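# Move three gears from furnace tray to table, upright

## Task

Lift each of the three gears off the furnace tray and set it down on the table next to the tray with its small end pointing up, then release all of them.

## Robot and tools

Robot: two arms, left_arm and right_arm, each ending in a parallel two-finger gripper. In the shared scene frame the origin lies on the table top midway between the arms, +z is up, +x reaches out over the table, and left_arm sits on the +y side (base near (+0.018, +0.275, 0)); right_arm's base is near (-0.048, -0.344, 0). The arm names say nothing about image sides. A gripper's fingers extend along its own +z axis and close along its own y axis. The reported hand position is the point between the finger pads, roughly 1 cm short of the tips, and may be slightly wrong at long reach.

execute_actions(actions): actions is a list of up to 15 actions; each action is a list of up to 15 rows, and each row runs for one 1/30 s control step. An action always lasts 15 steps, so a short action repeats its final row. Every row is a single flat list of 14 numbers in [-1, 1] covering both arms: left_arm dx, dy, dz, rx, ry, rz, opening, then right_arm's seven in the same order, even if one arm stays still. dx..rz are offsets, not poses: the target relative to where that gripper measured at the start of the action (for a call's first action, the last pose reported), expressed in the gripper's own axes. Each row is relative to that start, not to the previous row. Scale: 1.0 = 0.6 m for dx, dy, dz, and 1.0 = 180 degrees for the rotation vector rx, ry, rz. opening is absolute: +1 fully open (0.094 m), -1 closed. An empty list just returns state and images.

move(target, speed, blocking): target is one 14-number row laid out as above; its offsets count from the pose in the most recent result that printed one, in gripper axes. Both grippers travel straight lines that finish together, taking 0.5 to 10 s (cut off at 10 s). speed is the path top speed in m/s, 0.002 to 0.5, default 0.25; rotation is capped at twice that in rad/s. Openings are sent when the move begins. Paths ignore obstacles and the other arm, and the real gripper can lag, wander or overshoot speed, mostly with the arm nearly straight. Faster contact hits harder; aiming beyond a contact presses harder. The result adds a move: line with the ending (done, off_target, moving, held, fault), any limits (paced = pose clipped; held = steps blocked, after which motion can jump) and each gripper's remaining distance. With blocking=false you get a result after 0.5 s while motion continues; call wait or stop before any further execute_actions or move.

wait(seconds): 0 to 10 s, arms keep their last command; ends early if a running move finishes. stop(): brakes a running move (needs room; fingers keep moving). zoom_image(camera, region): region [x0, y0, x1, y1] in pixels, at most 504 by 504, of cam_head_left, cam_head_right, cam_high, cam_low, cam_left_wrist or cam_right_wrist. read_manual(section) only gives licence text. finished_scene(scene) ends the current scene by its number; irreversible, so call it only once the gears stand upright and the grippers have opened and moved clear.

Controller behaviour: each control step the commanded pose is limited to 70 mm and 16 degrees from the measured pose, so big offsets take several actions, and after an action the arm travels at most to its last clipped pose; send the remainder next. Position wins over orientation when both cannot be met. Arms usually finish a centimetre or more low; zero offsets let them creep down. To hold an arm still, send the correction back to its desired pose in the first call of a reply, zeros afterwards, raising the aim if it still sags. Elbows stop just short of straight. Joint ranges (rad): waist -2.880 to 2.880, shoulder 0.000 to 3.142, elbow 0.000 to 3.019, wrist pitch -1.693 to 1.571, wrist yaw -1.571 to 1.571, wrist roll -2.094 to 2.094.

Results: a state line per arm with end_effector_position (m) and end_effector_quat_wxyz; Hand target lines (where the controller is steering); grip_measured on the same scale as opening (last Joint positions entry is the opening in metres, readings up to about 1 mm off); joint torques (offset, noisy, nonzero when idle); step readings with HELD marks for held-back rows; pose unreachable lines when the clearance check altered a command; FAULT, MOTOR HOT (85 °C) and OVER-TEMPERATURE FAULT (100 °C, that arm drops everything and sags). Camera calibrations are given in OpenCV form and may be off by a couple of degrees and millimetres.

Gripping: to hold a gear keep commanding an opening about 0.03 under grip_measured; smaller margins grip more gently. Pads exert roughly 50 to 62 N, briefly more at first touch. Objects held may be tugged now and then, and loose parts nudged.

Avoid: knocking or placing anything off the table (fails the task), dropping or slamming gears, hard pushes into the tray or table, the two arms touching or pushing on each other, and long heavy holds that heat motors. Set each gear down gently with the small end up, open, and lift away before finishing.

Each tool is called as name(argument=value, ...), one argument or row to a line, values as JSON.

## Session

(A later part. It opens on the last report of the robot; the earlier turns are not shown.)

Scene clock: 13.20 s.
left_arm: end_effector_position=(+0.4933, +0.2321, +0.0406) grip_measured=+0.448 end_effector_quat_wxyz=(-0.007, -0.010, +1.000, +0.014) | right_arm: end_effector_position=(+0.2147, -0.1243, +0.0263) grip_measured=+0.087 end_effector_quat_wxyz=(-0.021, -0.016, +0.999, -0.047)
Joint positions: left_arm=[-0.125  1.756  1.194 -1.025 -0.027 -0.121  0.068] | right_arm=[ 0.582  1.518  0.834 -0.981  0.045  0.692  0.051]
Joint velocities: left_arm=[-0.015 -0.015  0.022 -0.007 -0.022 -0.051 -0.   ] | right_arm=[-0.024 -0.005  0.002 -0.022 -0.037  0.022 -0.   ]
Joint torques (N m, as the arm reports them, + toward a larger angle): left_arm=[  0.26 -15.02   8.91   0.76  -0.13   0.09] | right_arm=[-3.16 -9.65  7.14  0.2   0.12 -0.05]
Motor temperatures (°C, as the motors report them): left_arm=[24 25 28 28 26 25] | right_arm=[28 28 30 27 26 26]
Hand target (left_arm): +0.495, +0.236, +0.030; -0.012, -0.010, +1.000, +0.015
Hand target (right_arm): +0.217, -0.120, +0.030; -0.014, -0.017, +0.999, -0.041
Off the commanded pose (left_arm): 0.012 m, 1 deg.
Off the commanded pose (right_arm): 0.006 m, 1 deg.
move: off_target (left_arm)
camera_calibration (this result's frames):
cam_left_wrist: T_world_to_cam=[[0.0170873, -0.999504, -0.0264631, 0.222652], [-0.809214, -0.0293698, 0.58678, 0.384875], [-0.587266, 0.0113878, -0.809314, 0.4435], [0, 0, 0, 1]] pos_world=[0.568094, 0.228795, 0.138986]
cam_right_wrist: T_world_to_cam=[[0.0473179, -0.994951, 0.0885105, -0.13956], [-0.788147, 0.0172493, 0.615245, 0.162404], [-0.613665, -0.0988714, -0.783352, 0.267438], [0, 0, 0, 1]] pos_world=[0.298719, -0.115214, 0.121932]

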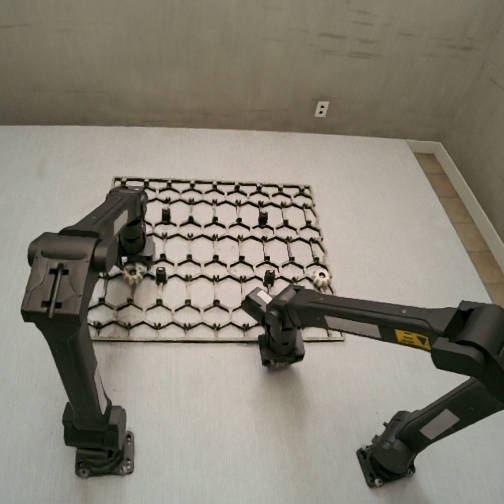

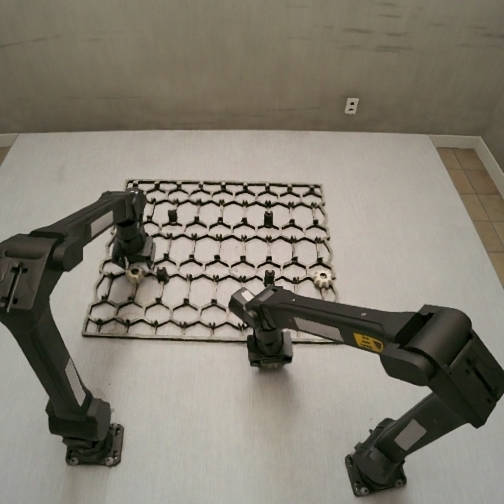

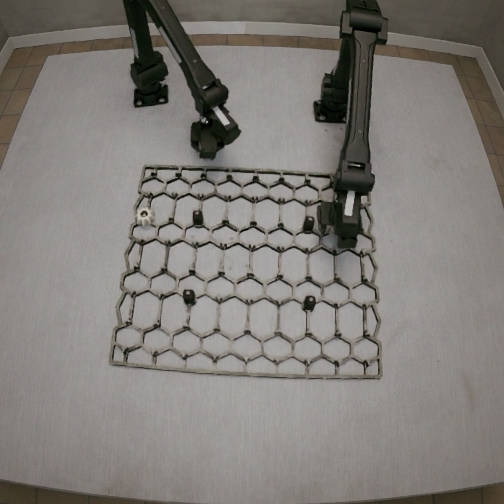

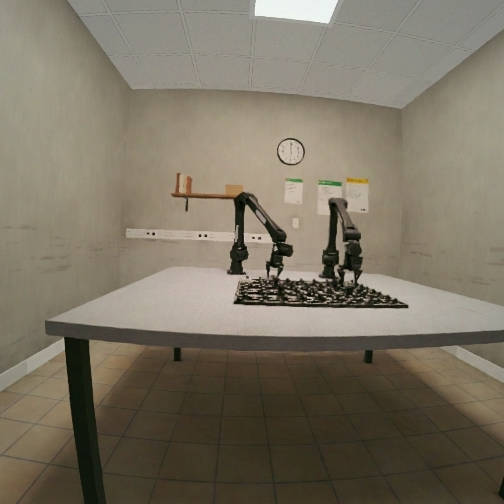

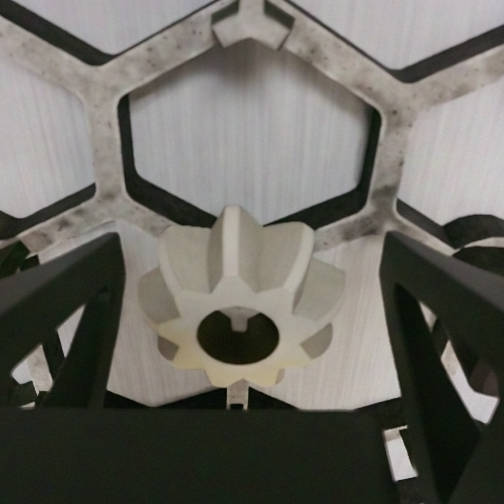

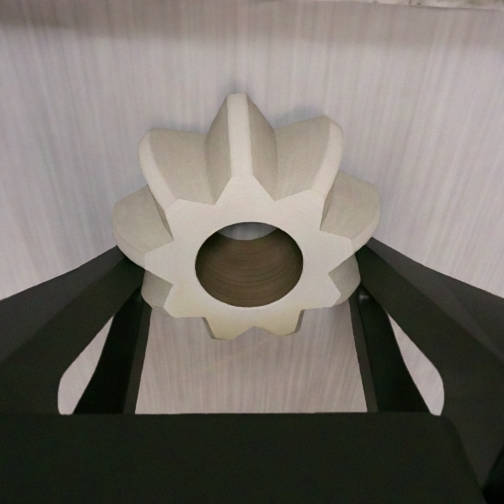

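move(
  target=[0.005,0.004,0.01,0,0,0,-1, 0,0,0,0,0,0,0.5],
)

Scene clock: 13.97 s.
left_arm: end_effector_position=(+0.4934, +0.2334, +0.0395) grip_measured=-0.196 end_effector_quat_wxyz=(-0.005, -0.011, +1.000, +0.017) | right_arm: end_effector_position=(+0.2148, -0.1242, +0.0263) grip_measured=+0.498 end_effector_quat_wxyz=(-0.021, -0.016, +0.999, -0.047)
Joint positions: left_arm=[-0.124  1.756  1.19  -1.018 -0.033 -0.121  0.038] | right_arm=[ 0.582  1.518  0.834 -0.98   0.045  0.692  0.07 ]
Joint velocities: left_arm=[ 0.005 -0.005 -0.017 -0.007 -0.022  0.037  0.   ] | right_arm=[-0.005 -0.015  0.002  0.012 -0.022 -0.037  0.001]
Joint torques (N m, as the arm reports them, + toward a larger angle): left_arm=[ -0.04 -16.52   7.33   0.69   0.03   0.06] | right_arm=[-2.5  -9.88  6.9  -0.45  0.09 -0.12]
Motor temperatures (°C, as the motors report them): left_arm=[24 25 28 28 26 25] | right_arm=[28 28 30 27 26 26]
Hand target (left_arm): +0.490, +0.235, +0.035; -0.007, -0.010, +1.000, +0.015
Hand target (right_arm): +0.215, -0.124, +0.026; -0.021, -0.016, +0.999, -0.047
Off the commanded pose (left_arm): 0.006 m, 0 deg.
Off the commanded pose (right_arm): 0.000 m, 0 deg.
move: done
camera_calibration (this result's frames):
cam_left_wrist: T_world_to_cam=[[0.0174857, -0.999342, -0.0317836, 0.223932], [-0.811307, -0.03276, 0.583702, 0.387644], [-0.584359, 0.0155798, -0.811346, 0.440375], [0, 0, 0, 1]] pos_world=[0.56792, 0.229623, 0.138145]
cam_right_wrist: T_world_to_cam=[[0.0472926, -0.994973, 0.0882734, -0.139492], [-0.788324, 0.0170943, 0.615023, 0.162488], [-0.613441, -0.0986741, -0.783552, 0.267461], [0, 0, 0, 1]] pos_world=[0.298762, -0.115177, 0.121949]

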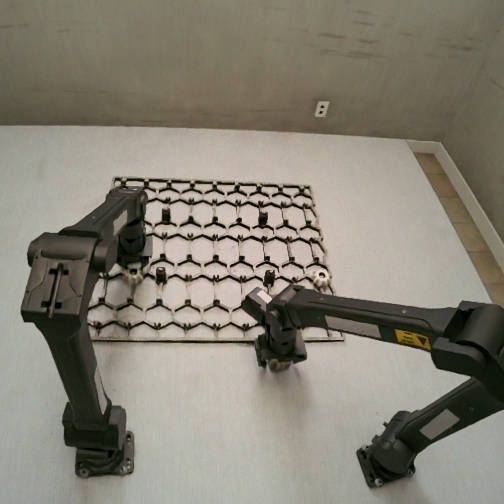

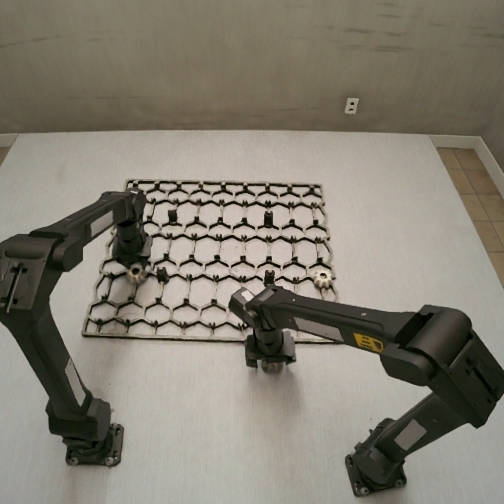

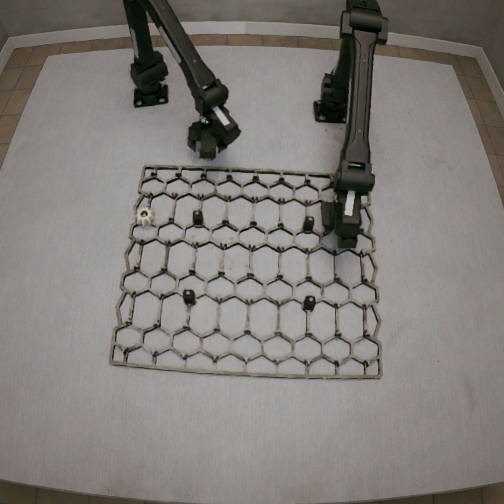

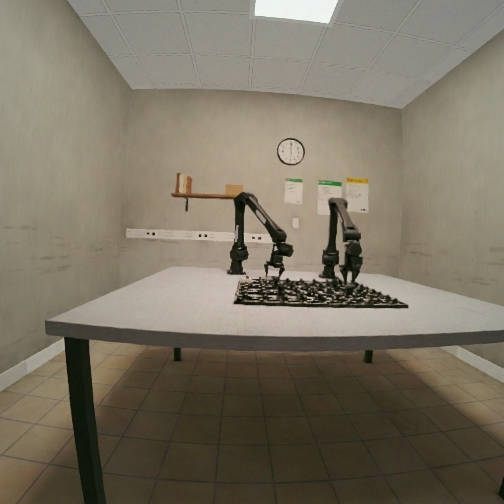

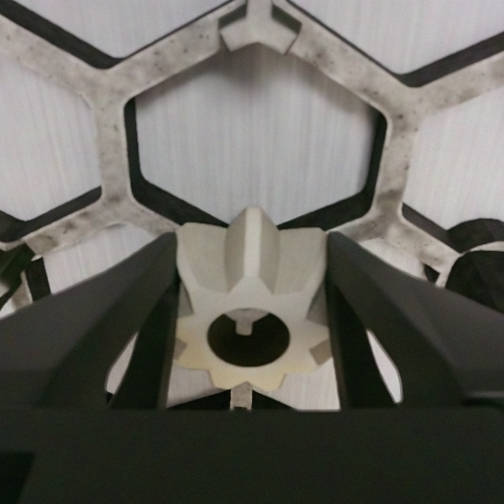

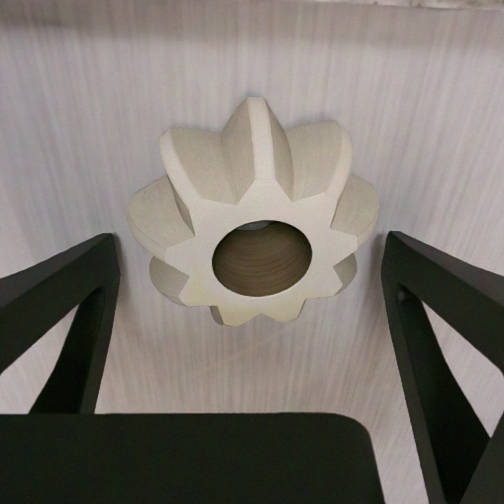

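move(
  target=[0,0,-0.1,0,0,0,-1, 0,0,-0.15,0,0,0,0.5],
  speed=0.1,
)

Scene clock: 15.33 s.
left_arm: end_effector_position=(+0.4803, +0.2345, +0.0800) grip_measured=-0.981 end_effector_quat_wxyz=(-0.025, -0.011, +0.999, +0.019) | right_arm: end_effector_position=(+0.2054, -0.1325, +0.0926) grip_measured=+0.498 end_effector_quat_wxyz=(-0.046, -0.016, +0.996, -0.069)
Joint positions: left_arm=[-0.124  1.697  1.229 -1.158 -0.032 -0.121  0.001] | right_arm=[ 0.582  1.421  0.93  -1.24   0.045  0.692  0.07 ]
Joint velocities: left_arm=[ 0.015 -0.005 -0.002 -0.007  0.007 -0.139  0.   ] | right_arm=[-0.015 -0.005  0.027  0.002  0.022 -0.037  0.   ]
Joint torques (N m, as the arm reports them, + toward a larger angle): left_arm=[ -0.32 -17.58  12.46  -0.51  -0.19  -0.01] | right_arm=[ -1.91 -10.36  12.12  -0.84   0.07  -0.01]
Motor temperatures (°C, as the motors report them): left_arm=[24 25 28 28 26 25] | right_arm=[28 28 30 27 26 26]
Hand target (left_arm): +0.493, +0.231, +0.100; -0.005, -0.011, +1.000, +0.017
Hand target (right_arm): +0.218, -0.117, +0.116; -0.021, -0.016, +0.999, -0.047
Off the commanded pose (left_arm): 0.024 m, 2 deg.
Off the commanded pose (right_arm): 0.031 m, 4 deg.
move: off_target (left_arm, right_arm)
camera_calibration (this result's frames):
cam_left_wrist: T_world_to_cam=[[0.0165381, -0.999237, -0.0353829, 0.22728], [-0.786862, -0.0348408, 0.616144, 0.339474], [-0.616907, 0.0176517, -0.786838, 0.478743], [0, 0, 0, 1]] pos_world=[0.5587, 0.230483, 0.17557]
cam_right_wrist: T_world_to_cam=[[0.0526802, -0.990235, 0.129069, -0.157376], [-0.756916, 0.0447129, 0.65198, 0.108228], [-0.651385, -0.132041, -0.74717, 0.312846], [0, 0, 0, 1]] pos_world=[0.293994, -0.11937, 0.183499]

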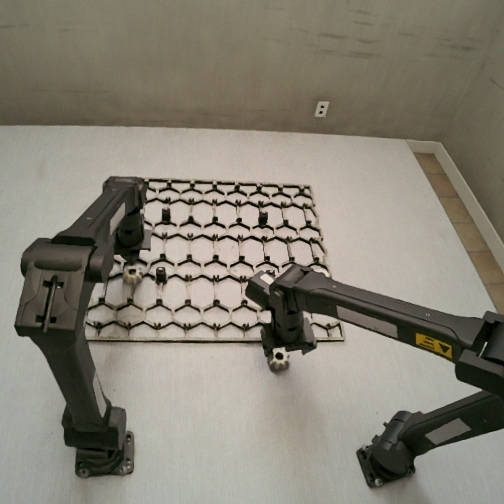

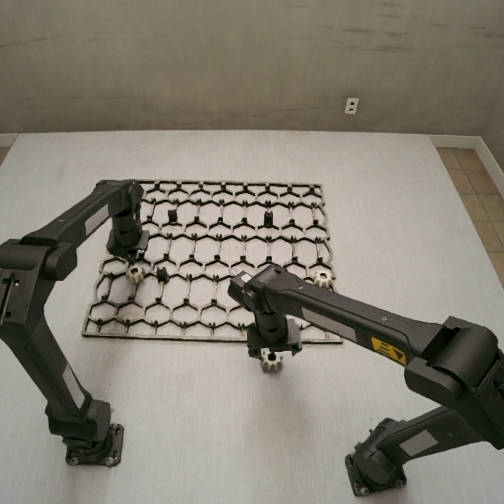

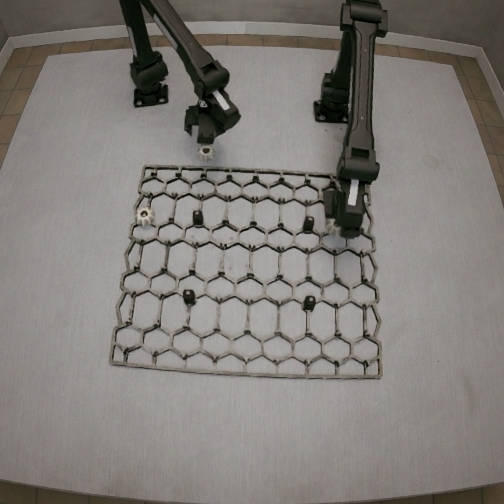

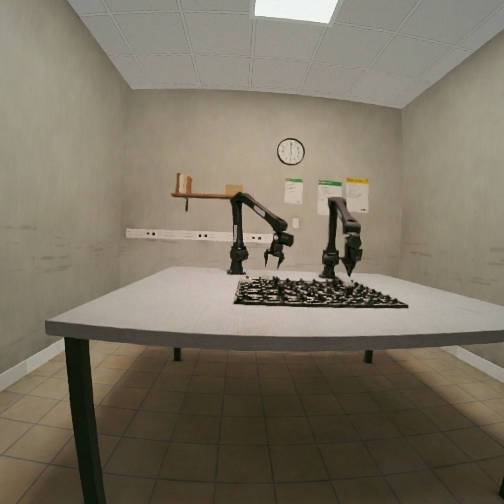

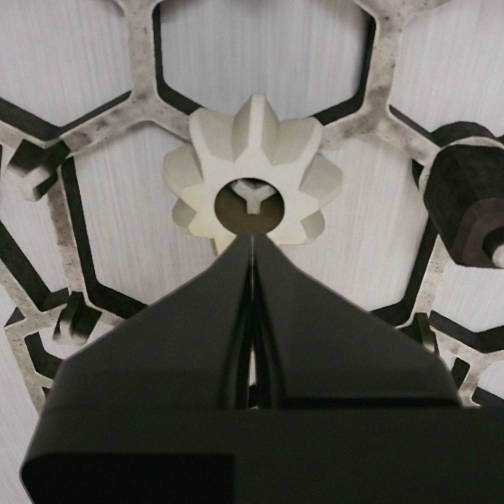

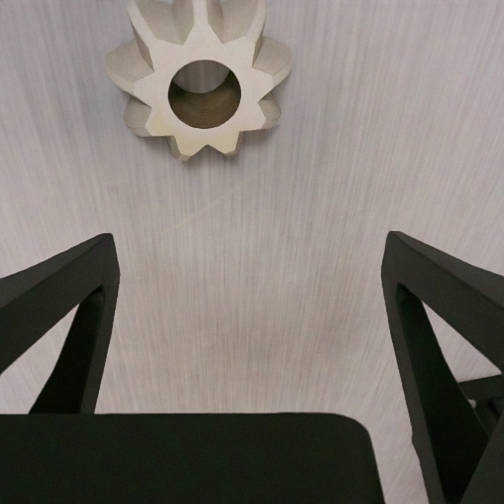

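move(
  target=[0,0,0,0,-0.015,-0.5,0.3, -0.41,-0.247,-0.05,-0.044,-0.029,0.01,0.35],
  speed=0.3,
)

Scene clock: 18.87 s.
left_arm: end_effector_position=(+0.4772, +0.2395, +0.0737) grip_measured=+0.298 end_effector_quat_wxyz=(-0.006, +0.713, -0.700, -0.040) | right_arm: end_effector_position=(+0.4371, -0.2699, +0.1056) grip_measured=+0.351 end_effector_quat_wxyz=(-0.016, -0.001, +1.000, -0.011)
Joint positions: left_arm=[-0.124  1.697  1.209 -1.139 -0.059 -1.69   0.061] | right_arm=[ 0.02   1.72   1.335 -1.22   0.016  0.158  0.063]
Joint velocities: left_arm=[-0.015 -0.005  0.007  0.002 -0.037 -0.066 -0.   ] | right_arm=[-0.024 -0.005  0.002 -0.012 -0.007 -0.037 -0.   ]
Joint torques (N m, as the arm reports them, + toward a larger angle): left_arm=[ -2.11 -17.74   8.94   0.47  -0.38  -0.01] | right_arm=[ -4.1  -13.99  13.17  -0.54  -0.08  -0.16]
Motor temperatures (°C, as the motors report them): left_arm=[24 26 28 28 26 25] | right_arm=[28 28 30 27 26 26]
Hand target (left_arm): +0.480, +0.235, +0.080; -0.016, +0.714, -0.700, -0.031
Hand target (right_arm): +0.457, -0.272, +0.119; +0.001, +0.000, +1.000, -0.006
Off the commanded pose (left_arm): 0.009 m, 2 deg.
Off the commanded pose (right_arm): 0.025 m, 2 deg.
move: off_target (right_arm)
camera_calibration (this result's frames):
cam_left_wrist: T_world_to_cam=[[0.998818, 0.016594, -0.045686, -0.47913], [0.0379942, -0.852762, 0.520915, 0.150494], [-0.0303153, -0.522035, -0.852385, 0.325935], [0, 0, 0, 1]] pos_world=[0.482726, 0.306436, 0.177538]
cam_right_wrist: T_world_to_cam=[[0.0157497, -0.999749, 0.0159341, -0.281844], [-0.794634, -0.00284261, 0.607083, 0.289682], [-0.606885, -0.0222232, -0.794479, 0.470541], [0, 0, 0, 1]] pos_world=[0.520194, -0.270493, 0.202465]

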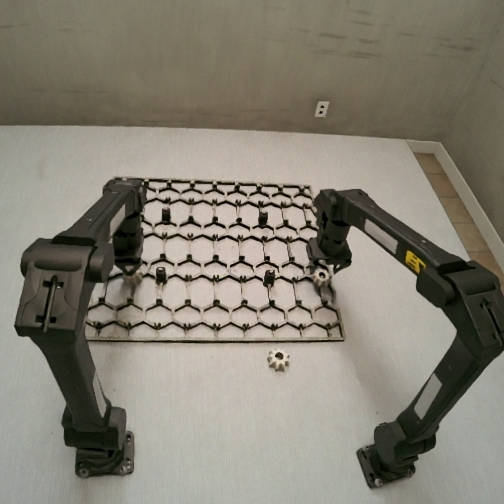

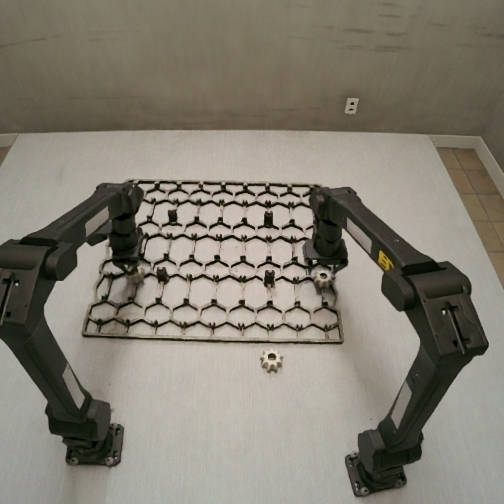

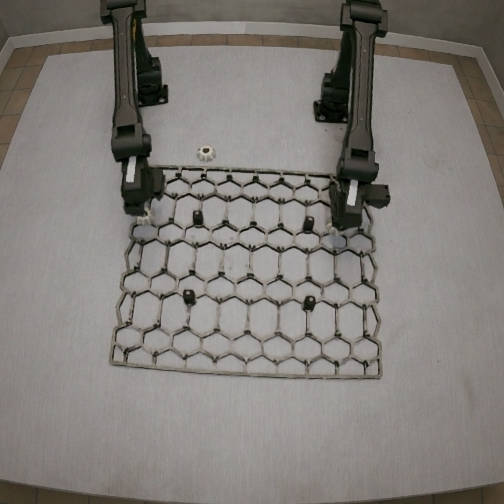

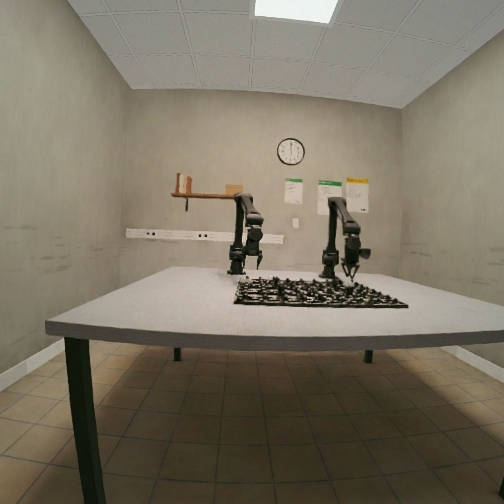

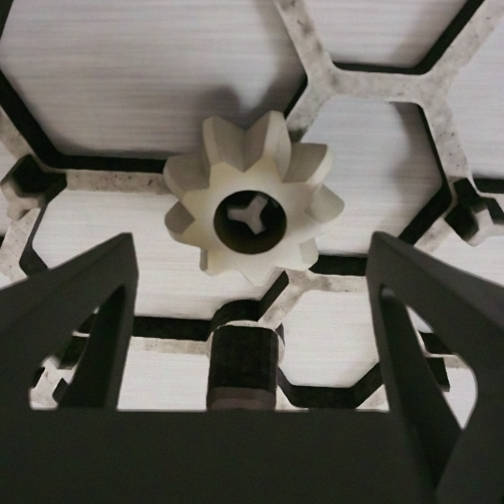

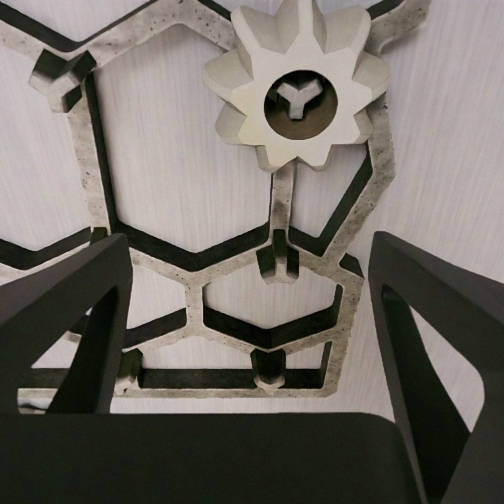

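move(
  target=[0.01,0,0.10,0,0,0,0.3, -0.05,-0.035,0.10,0,0,0,0.35],
  speed=0.1,
)

Scene clock: 20.20 s.
left_arm: end_effector_position=(+0.4751, +0.2398, +0.0241) grip_measured=+0.298 end_effector_quat_wxyz=(-0.010, +0.714, -0.699, -0.035) | right_arm: end_effector_position=(+0.4611, -0.2855, +0.0481) grip_measured=+0.351 end_effector_quat_wxyz=(-0.018, -0.002, +1.000, -0.010)
Joint positions: left_arm=[-0.124  1.754  1.136 -0.996 -0.059 -1.693  0.061] | right_arm=[-0.018  1.838  1.335 -1.106  0.016  0.118  0.063]
Joint velocities: left_arm=[-0.005  0.005  0.012  0.002 -0.022  0.037  0.   ] | right_arm=[ 0.005 -0.005 -0.007  0.007  0.007  0.007  0.001]
Joint torques (N m, as the arm reports them, + toward a larger angle): left_arm=[ -0.66 -14.01   8.19   0.51  -0.21   0.02] | right_arm=[ -3.79 -15.95   8.22   0.24   0.11  -0.15]
Motor temperatures (°C, as the motors report them): left_arm=[24 26 28 28 26 25] | right_arm=[28 28 30 27 26 26]
Hand target (left_arm): +0.475, +0.238, +0.013; -0.006, +0.713, -0.700, -0.040
Hand target (right_arm): +0.465, -0.292, +0.045; -0.016, -0.001, +1.000, -0.011
Off the commanded pose (left_arm): 0.011 m, 1 deg.
Off the commanded pose (right_arm): 0.008 m, 0 deg.
move: off_target (left_arm)
camera_calibration (this result's frames):
cam_left_wrist: T_world_to_cam=[[0.999289, 0.0188276, -0.0326667, -0.480422], [0.0331306, -0.852063, 0.522389, 0.178692], [-0.0179988, -0.5231, -0.852081, 0.278095], [0, 0, 0, 1]] pos_world=[0.479165, 0.306774, 0.127919]
cam_right_wrist: T_world_to_cam=[[0.0184671, -0.999711, 0.0153664, -0.298128], [-0.792072, -0.00524902, 0.610405, 0.341602], [-0.610148, -0.0234437, -0.79194, 0.440154], [0, 0, 0, 1]] pos_world=[0.544637, -0.28593, 0.144641]

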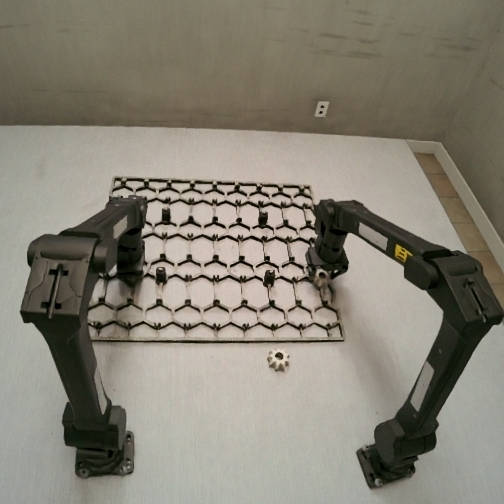

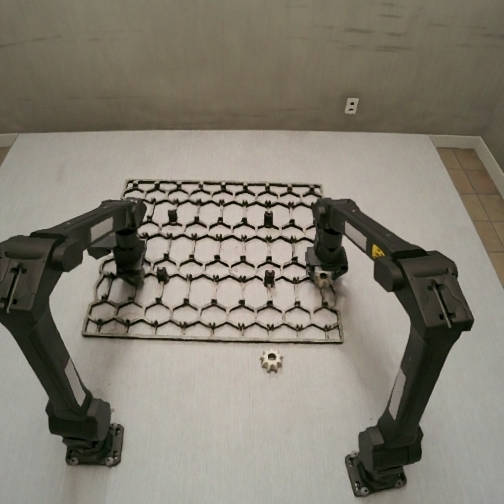

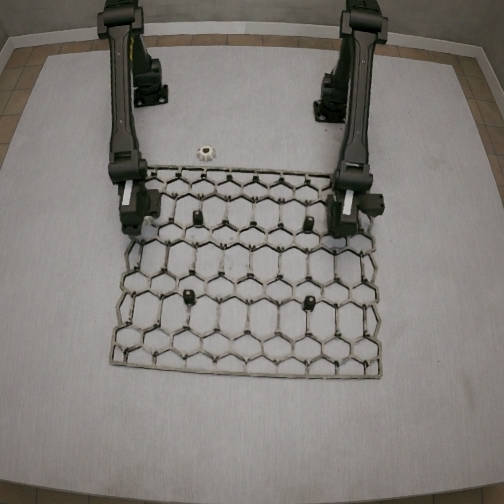

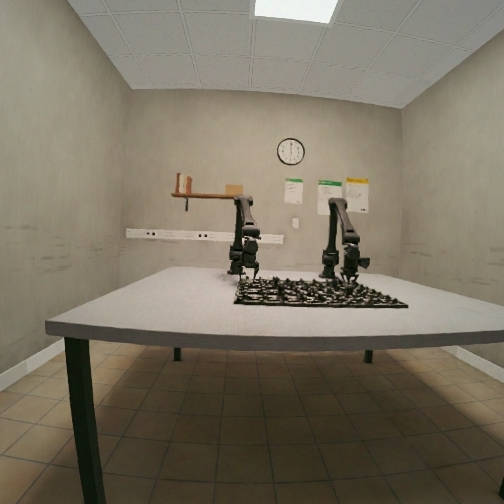

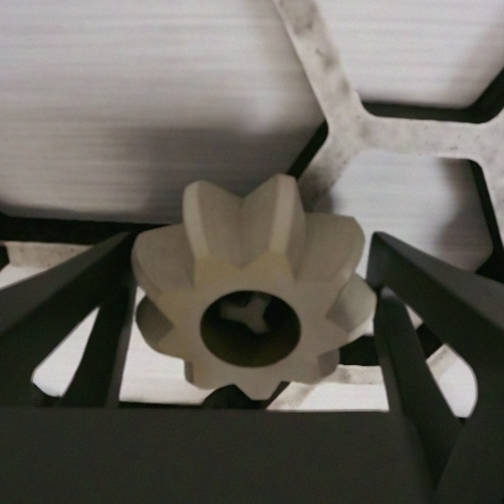

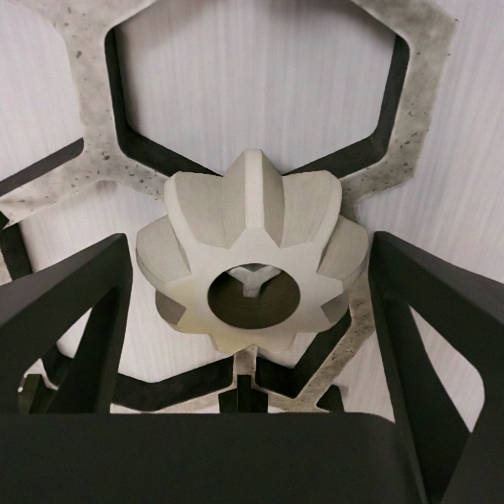

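Left good: close. Right goes lower.

move(
  target=[0,0,0,0,0,0,-1, -0.005,0,0.045,0,0,0,0.35],
  speed=0.06,
)

move(
  target=[0,0,0,0,0,0,-1, 0,0,0,0,0,0,-1],
)

move(
  target=[0,0,-0.13,0,0,0,-1, 0,0,-0.13,0,0,0,-1],
  speed=0.1,
)

Scene clock: 21.03 s.
left_arm: end_effector_position=(+0.4751, +0.2398, +0.0241) grip_measured=+0.210 end_effector_quat_wxyz=(-0.010, +0.714, -0.699, -0.035) | right_arm: end_effector_position=(+0.4666, -0.2849, +0.0363) grip_measured=+0.351 end_effector_quat_wxyz=(-0.006, -0.002, +1.000, -0.009)
Joint positions: left_arm=[-0.124  1.754  1.136 -0.996 -0.059 -1.693  0.057] | right_arm=[-0.018  1.852  1.322 -1.055  0.017  0.118  0.063]
Joint velocities: left_arm=[-0.024 -0.015 -0.012 -0.002  0.007 -0.051  0.   ] | right_arm=[-0.005 -0.005 -0.007 -0.007  0.022  0.066  0.001]
Joint torques (N m, as the arm reports them, + toward a larger angle): left_arm=[ -0.23 -16.19   8.28   0.01  -0.23   0.04] | right_arm=[ -2.68 -13.51   6.92   0.3    0.11  -0.04]
Motor temperatures (°C, as the motors report them): left_arm=[24 26 28 28 26 25] | right_arm=[28 28 30 27 26 26]
Hand target (left_arm): +0.475, +0.240, +0.024; -0.010, +0.714, -0.699, -0.035
Hand target (right_arm): +0.463, -0.286, +0.021; -0.018, -0.002, +1.000, -0.010
Off the commanded pose (left_arm): 0.000 m, 0 deg.
Off the commanded pose (right_arm): 0.016 m, 1 deg.
move: off_target (right_arm)
camera_calibration (this result's frames):
cam_left_wrist: T_world_to_cam=[[0.999289, 0.0188276, -0.0326667, -0.480422], [0.0331306, -0.852063, 0.522389, 0.178692], [-0.0179988, -0.5231, -0.852081, 0.278095], [0, 0, 0, 1]] pos_world=[0.479165, 0.306774, 0.127919]
cam_right_wrist: T_world_to_cam=[[0.0181449, -0.999746, 0.013346, -0.297233], [-0.805986, -0.00672676, 0.591896, 0.359889], [-0.591657, -0.0214966, -0.805903, 0.42655], [0, 0, 0, 1]] pos_world=[0.54783, -0.285567, 0.134708]

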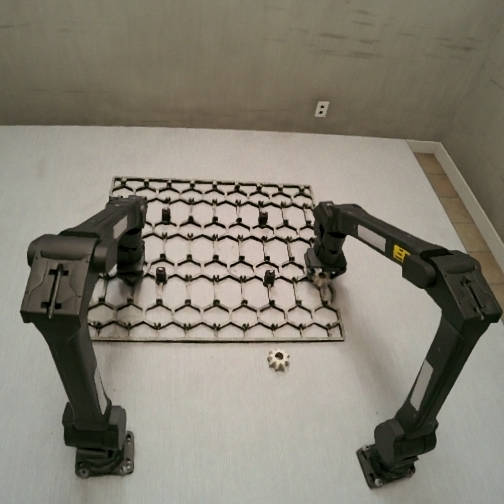

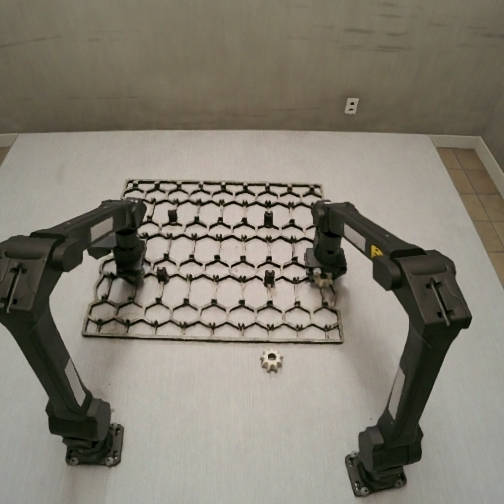

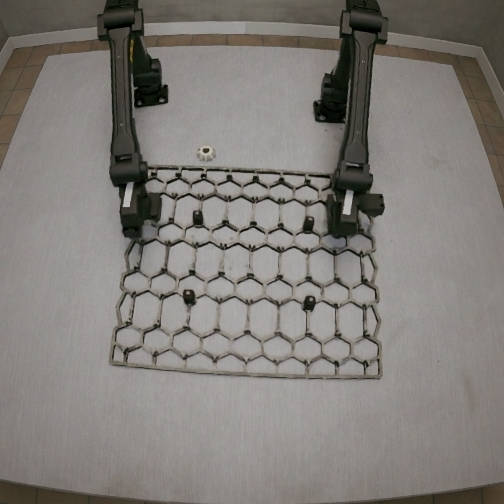

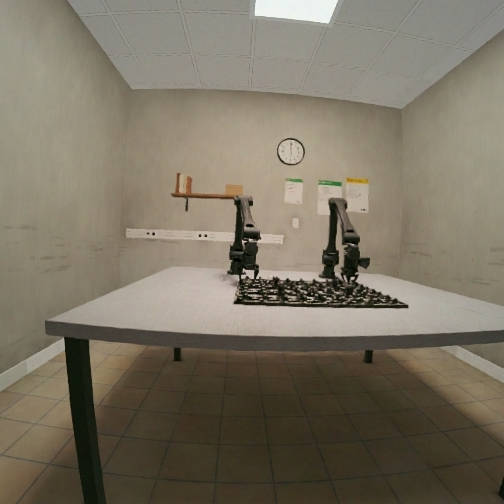

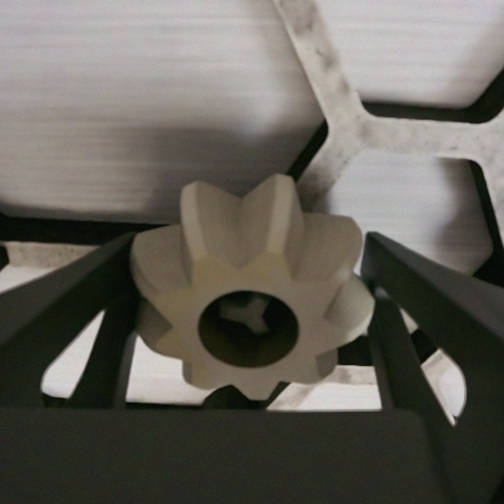

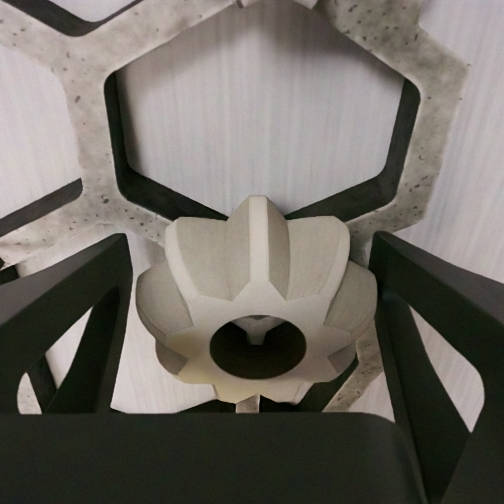

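Scene clock: 21.53 s.
left_arm: end_effector_position=(+0.4751, +0.2398, +0.0241) grip_measured=+0.210 end_effector_quat_wxyz=(-0.010, +0.714, -0.699, -0.035) | right_arm: end_effector_position=(+0.4666, -0.2850, +0.0365) grip_measured=+0.221 end_effector_quat_wxyz=(-0.006, -0.002, +1.000, -0.010)
Joint positions: left_arm=[-0.124  1.754  1.136 -0.996 -0.059 -1.693  0.057] | right_arm=[-0.018  1.852  1.322 -1.055  0.017  0.117  0.057]
Joint velocities: left_arm=[-0.005 -0.015  0.012 -0.002  0.022 -0.051 -0.   ] | right_arm=[-0.005 -0.005  0.017 -0.007 -0.081 -0.007 -0.   ]
Joint torques (N m, as the arm reports them, + toward a larger angle): left_arm=[ -0.42 -16.39   8.32   0.14  -0.25   0.01] | right_arm=[ -2.87 -15.35   7.73   0.16   0.05  -0.07]
Motor temperatures (°C, as the motors report them): left_arm=[24 26 28 28 26 25] | right_arm=[28 28 30 27 26 26]
Hand target (left_arm): +0.475, +0.240, +0.024; -0.010, +0.714, -0.699, -0.035
Hand target (right_arm): +0.467, -0.285, +0.036; -0.006, -0.002, +1.000, -0.009
Off the commanded pose (left_arm): 0.000 m, 0 deg.
Off the commanded pose (right_arm): 0.000 m, 0 deg.
move: done
camera_calibration (this result's frames):
cam_left_wrist: T_world_to_cam=[[0.999289, 0.0188276, -0.0326667, -0.480422], [0.0331306, -0.852063, 0.522389, 0.178692], [-0.0179988, -0.5231, -0.852081, 0.278095], [0, 0, 0, 1]] pos_world=[0.479165, 0.306774, 0.127919]
cam_right_wrist: T_world_to_cam=[[0.0189124, -0.999722, 0.0140557, -0.29774], [-0.806251, -0.00693563, 0.591533, 0.359894], [-0.591271, -0.0225198, -0.806158, 0.42627], [0, 0, 0, 1]] pos_world=[0.547837, -0.285561, 0.134937]

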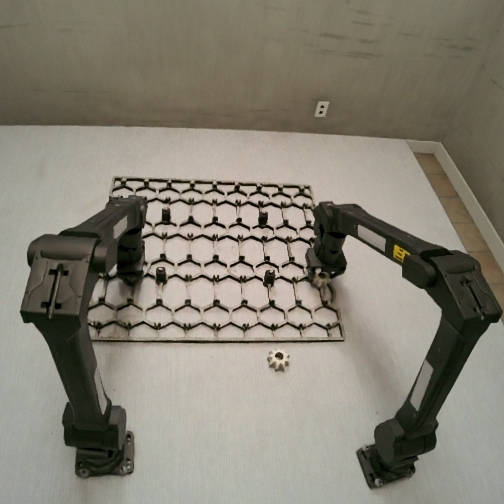

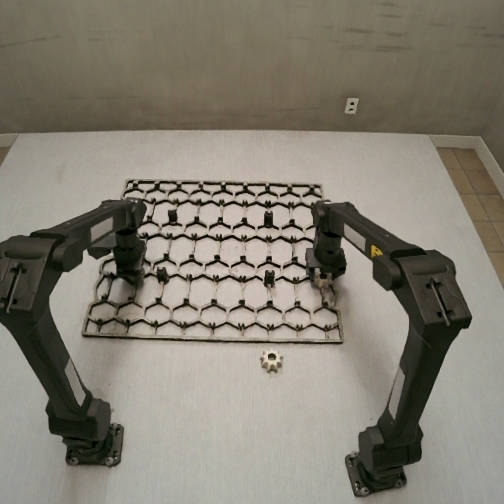

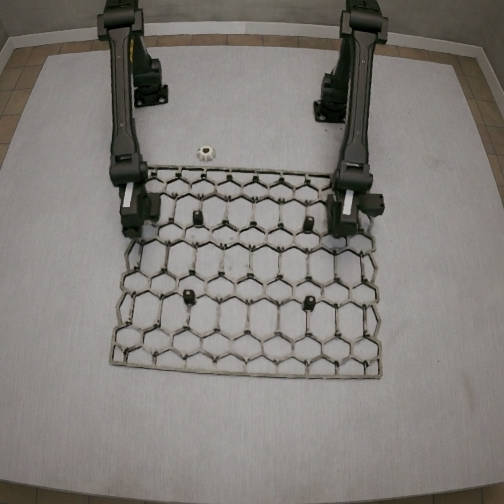

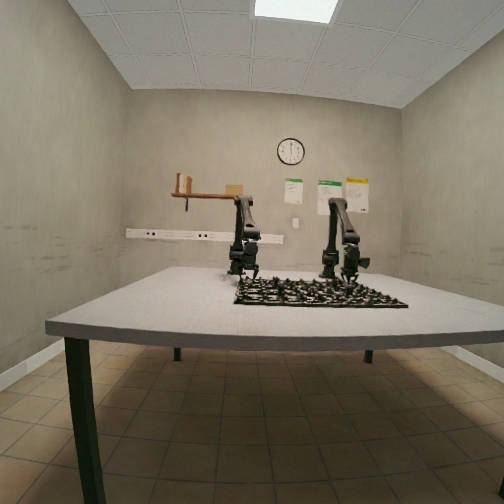

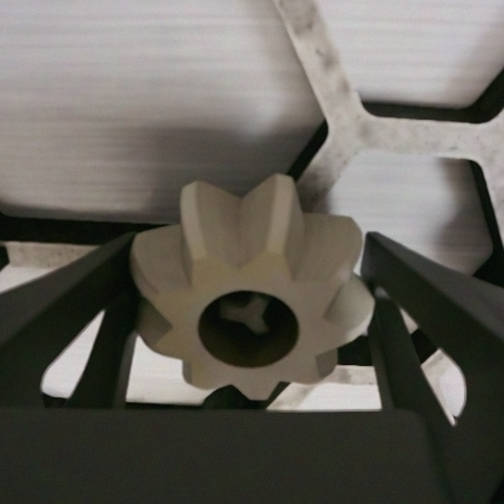

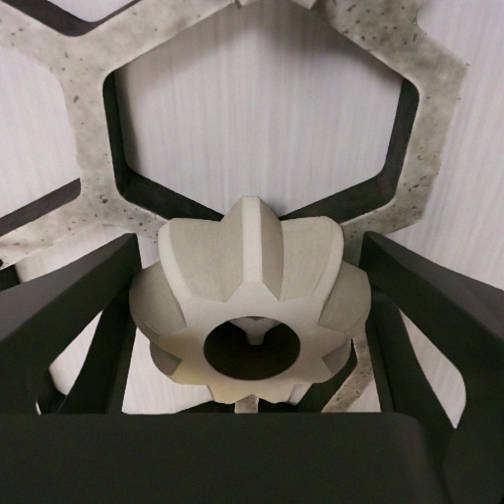

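Scene clock: 22.87 s.
left_arm: end_effector_position=(+0.4603, +0.2408, +0.0773) grip_measured=+0.210 end_effector_quat_wxyz=(+0.009, +0.714, -0.698, -0.056) | right_arm: end_effector_position=(+0.4479, -0.2877, +0.0742) grip_measured=+0.221 end_effector_quat_wxyz=(-0.049, -0.003, +0.999, -0.016)
Joint positions: left_arm=[-0.124  1.678  1.193 -1.184 -0.057 -1.694  0.057] | right_arm=[-0.018  1.813  1.372 -1.231  0.019  0.117  0.057]
Joint velocities: left_arm=[-0.005 -0.015  0.007 -0.002 -0.007 -0.022  0.   ] | right_arm=[-0.005 -0.005  0.002 -0.022 -0.037 -0.051 -0.   ]
Joint torques (N m, as the arm reports them, + toward a larger angle): left_arm=[ -1.6  -17.79  12.94  -0.68  -0.27  -0.04] | right_arm=[ -2.66 -19.72  11.83  -0.98  -0.01  -0.09]
Motor temperatures (°C, as the motors report them): left_arm=[24 26 28 28 26 25] | right_arm=[28 28 30 27 26 26]
Hand target (left_arm): +0.476, +0.234, +0.102; -0.010, +0.714, -0.699, -0.035
Hand target (right_arm): +0.466, -0.284, +0.115; -0.006, -0.002, +1.000, -0.009
Off the commanded pose (left_arm): 0.031 m, 3 deg.
Off the commanded pose (right_arm): 0.045 m, 5 deg.
move: off_target (left_arm, right_arm)
camera_calibration (this result's frames):
cam_left_wrist: T_world_to_cam=[[0.995893, 0.0210901, -0.0880507, -0.458564], [0.0637986, -0.85351, 0.517156, 0.138871], [-0.0642453, -0.52065, -0.85135, 0.344367], [0, 0, 0, 1]] pos_world=[0.469945, 0.307493, 0.180982]
cam_right_wrist: T_world_to_cam=[[0.0206872, -0.999479, 0.0247568, -0.302052], [-0.752641, 0.000730933, 0.658431, 0.295683], [-0.658106, -0.0322541, -0.752234, 0.468729], [0, 0, 0, 1]] pos_world=[0.537265, -0.286992, 0.165385]

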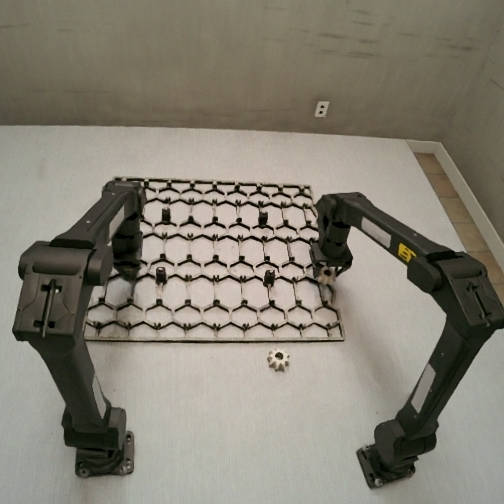

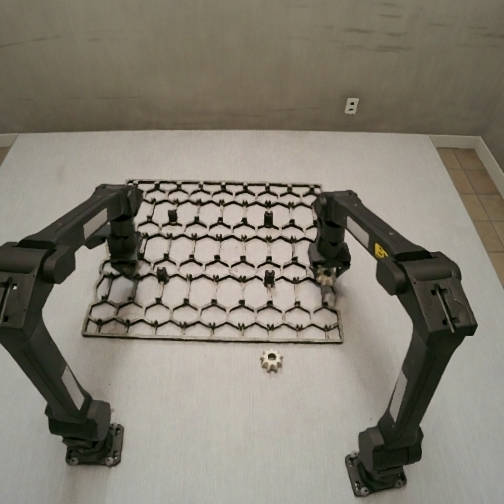

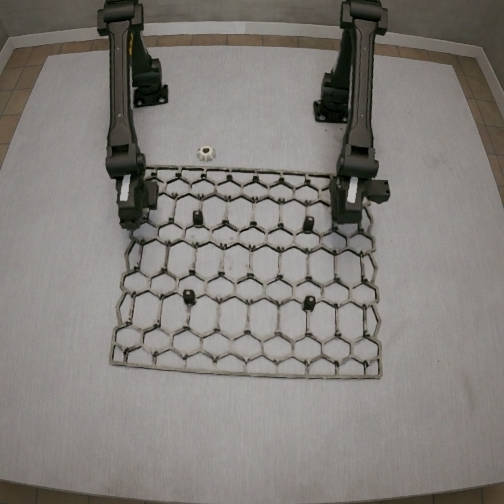

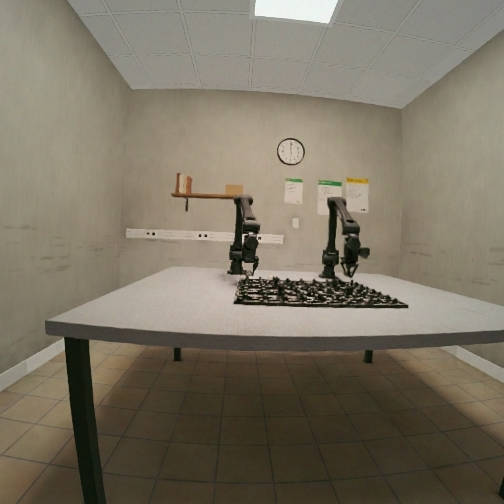

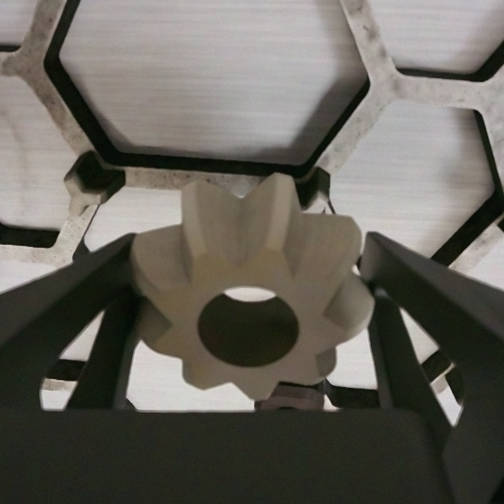

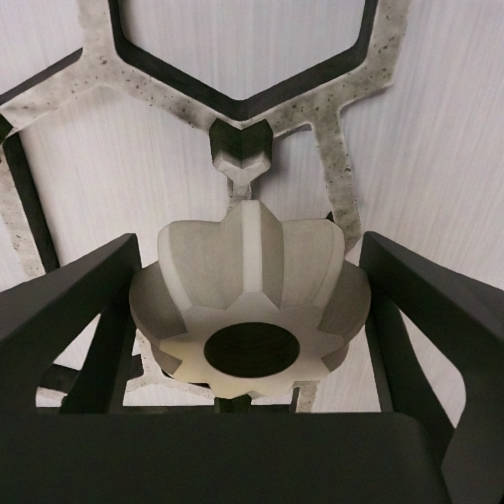

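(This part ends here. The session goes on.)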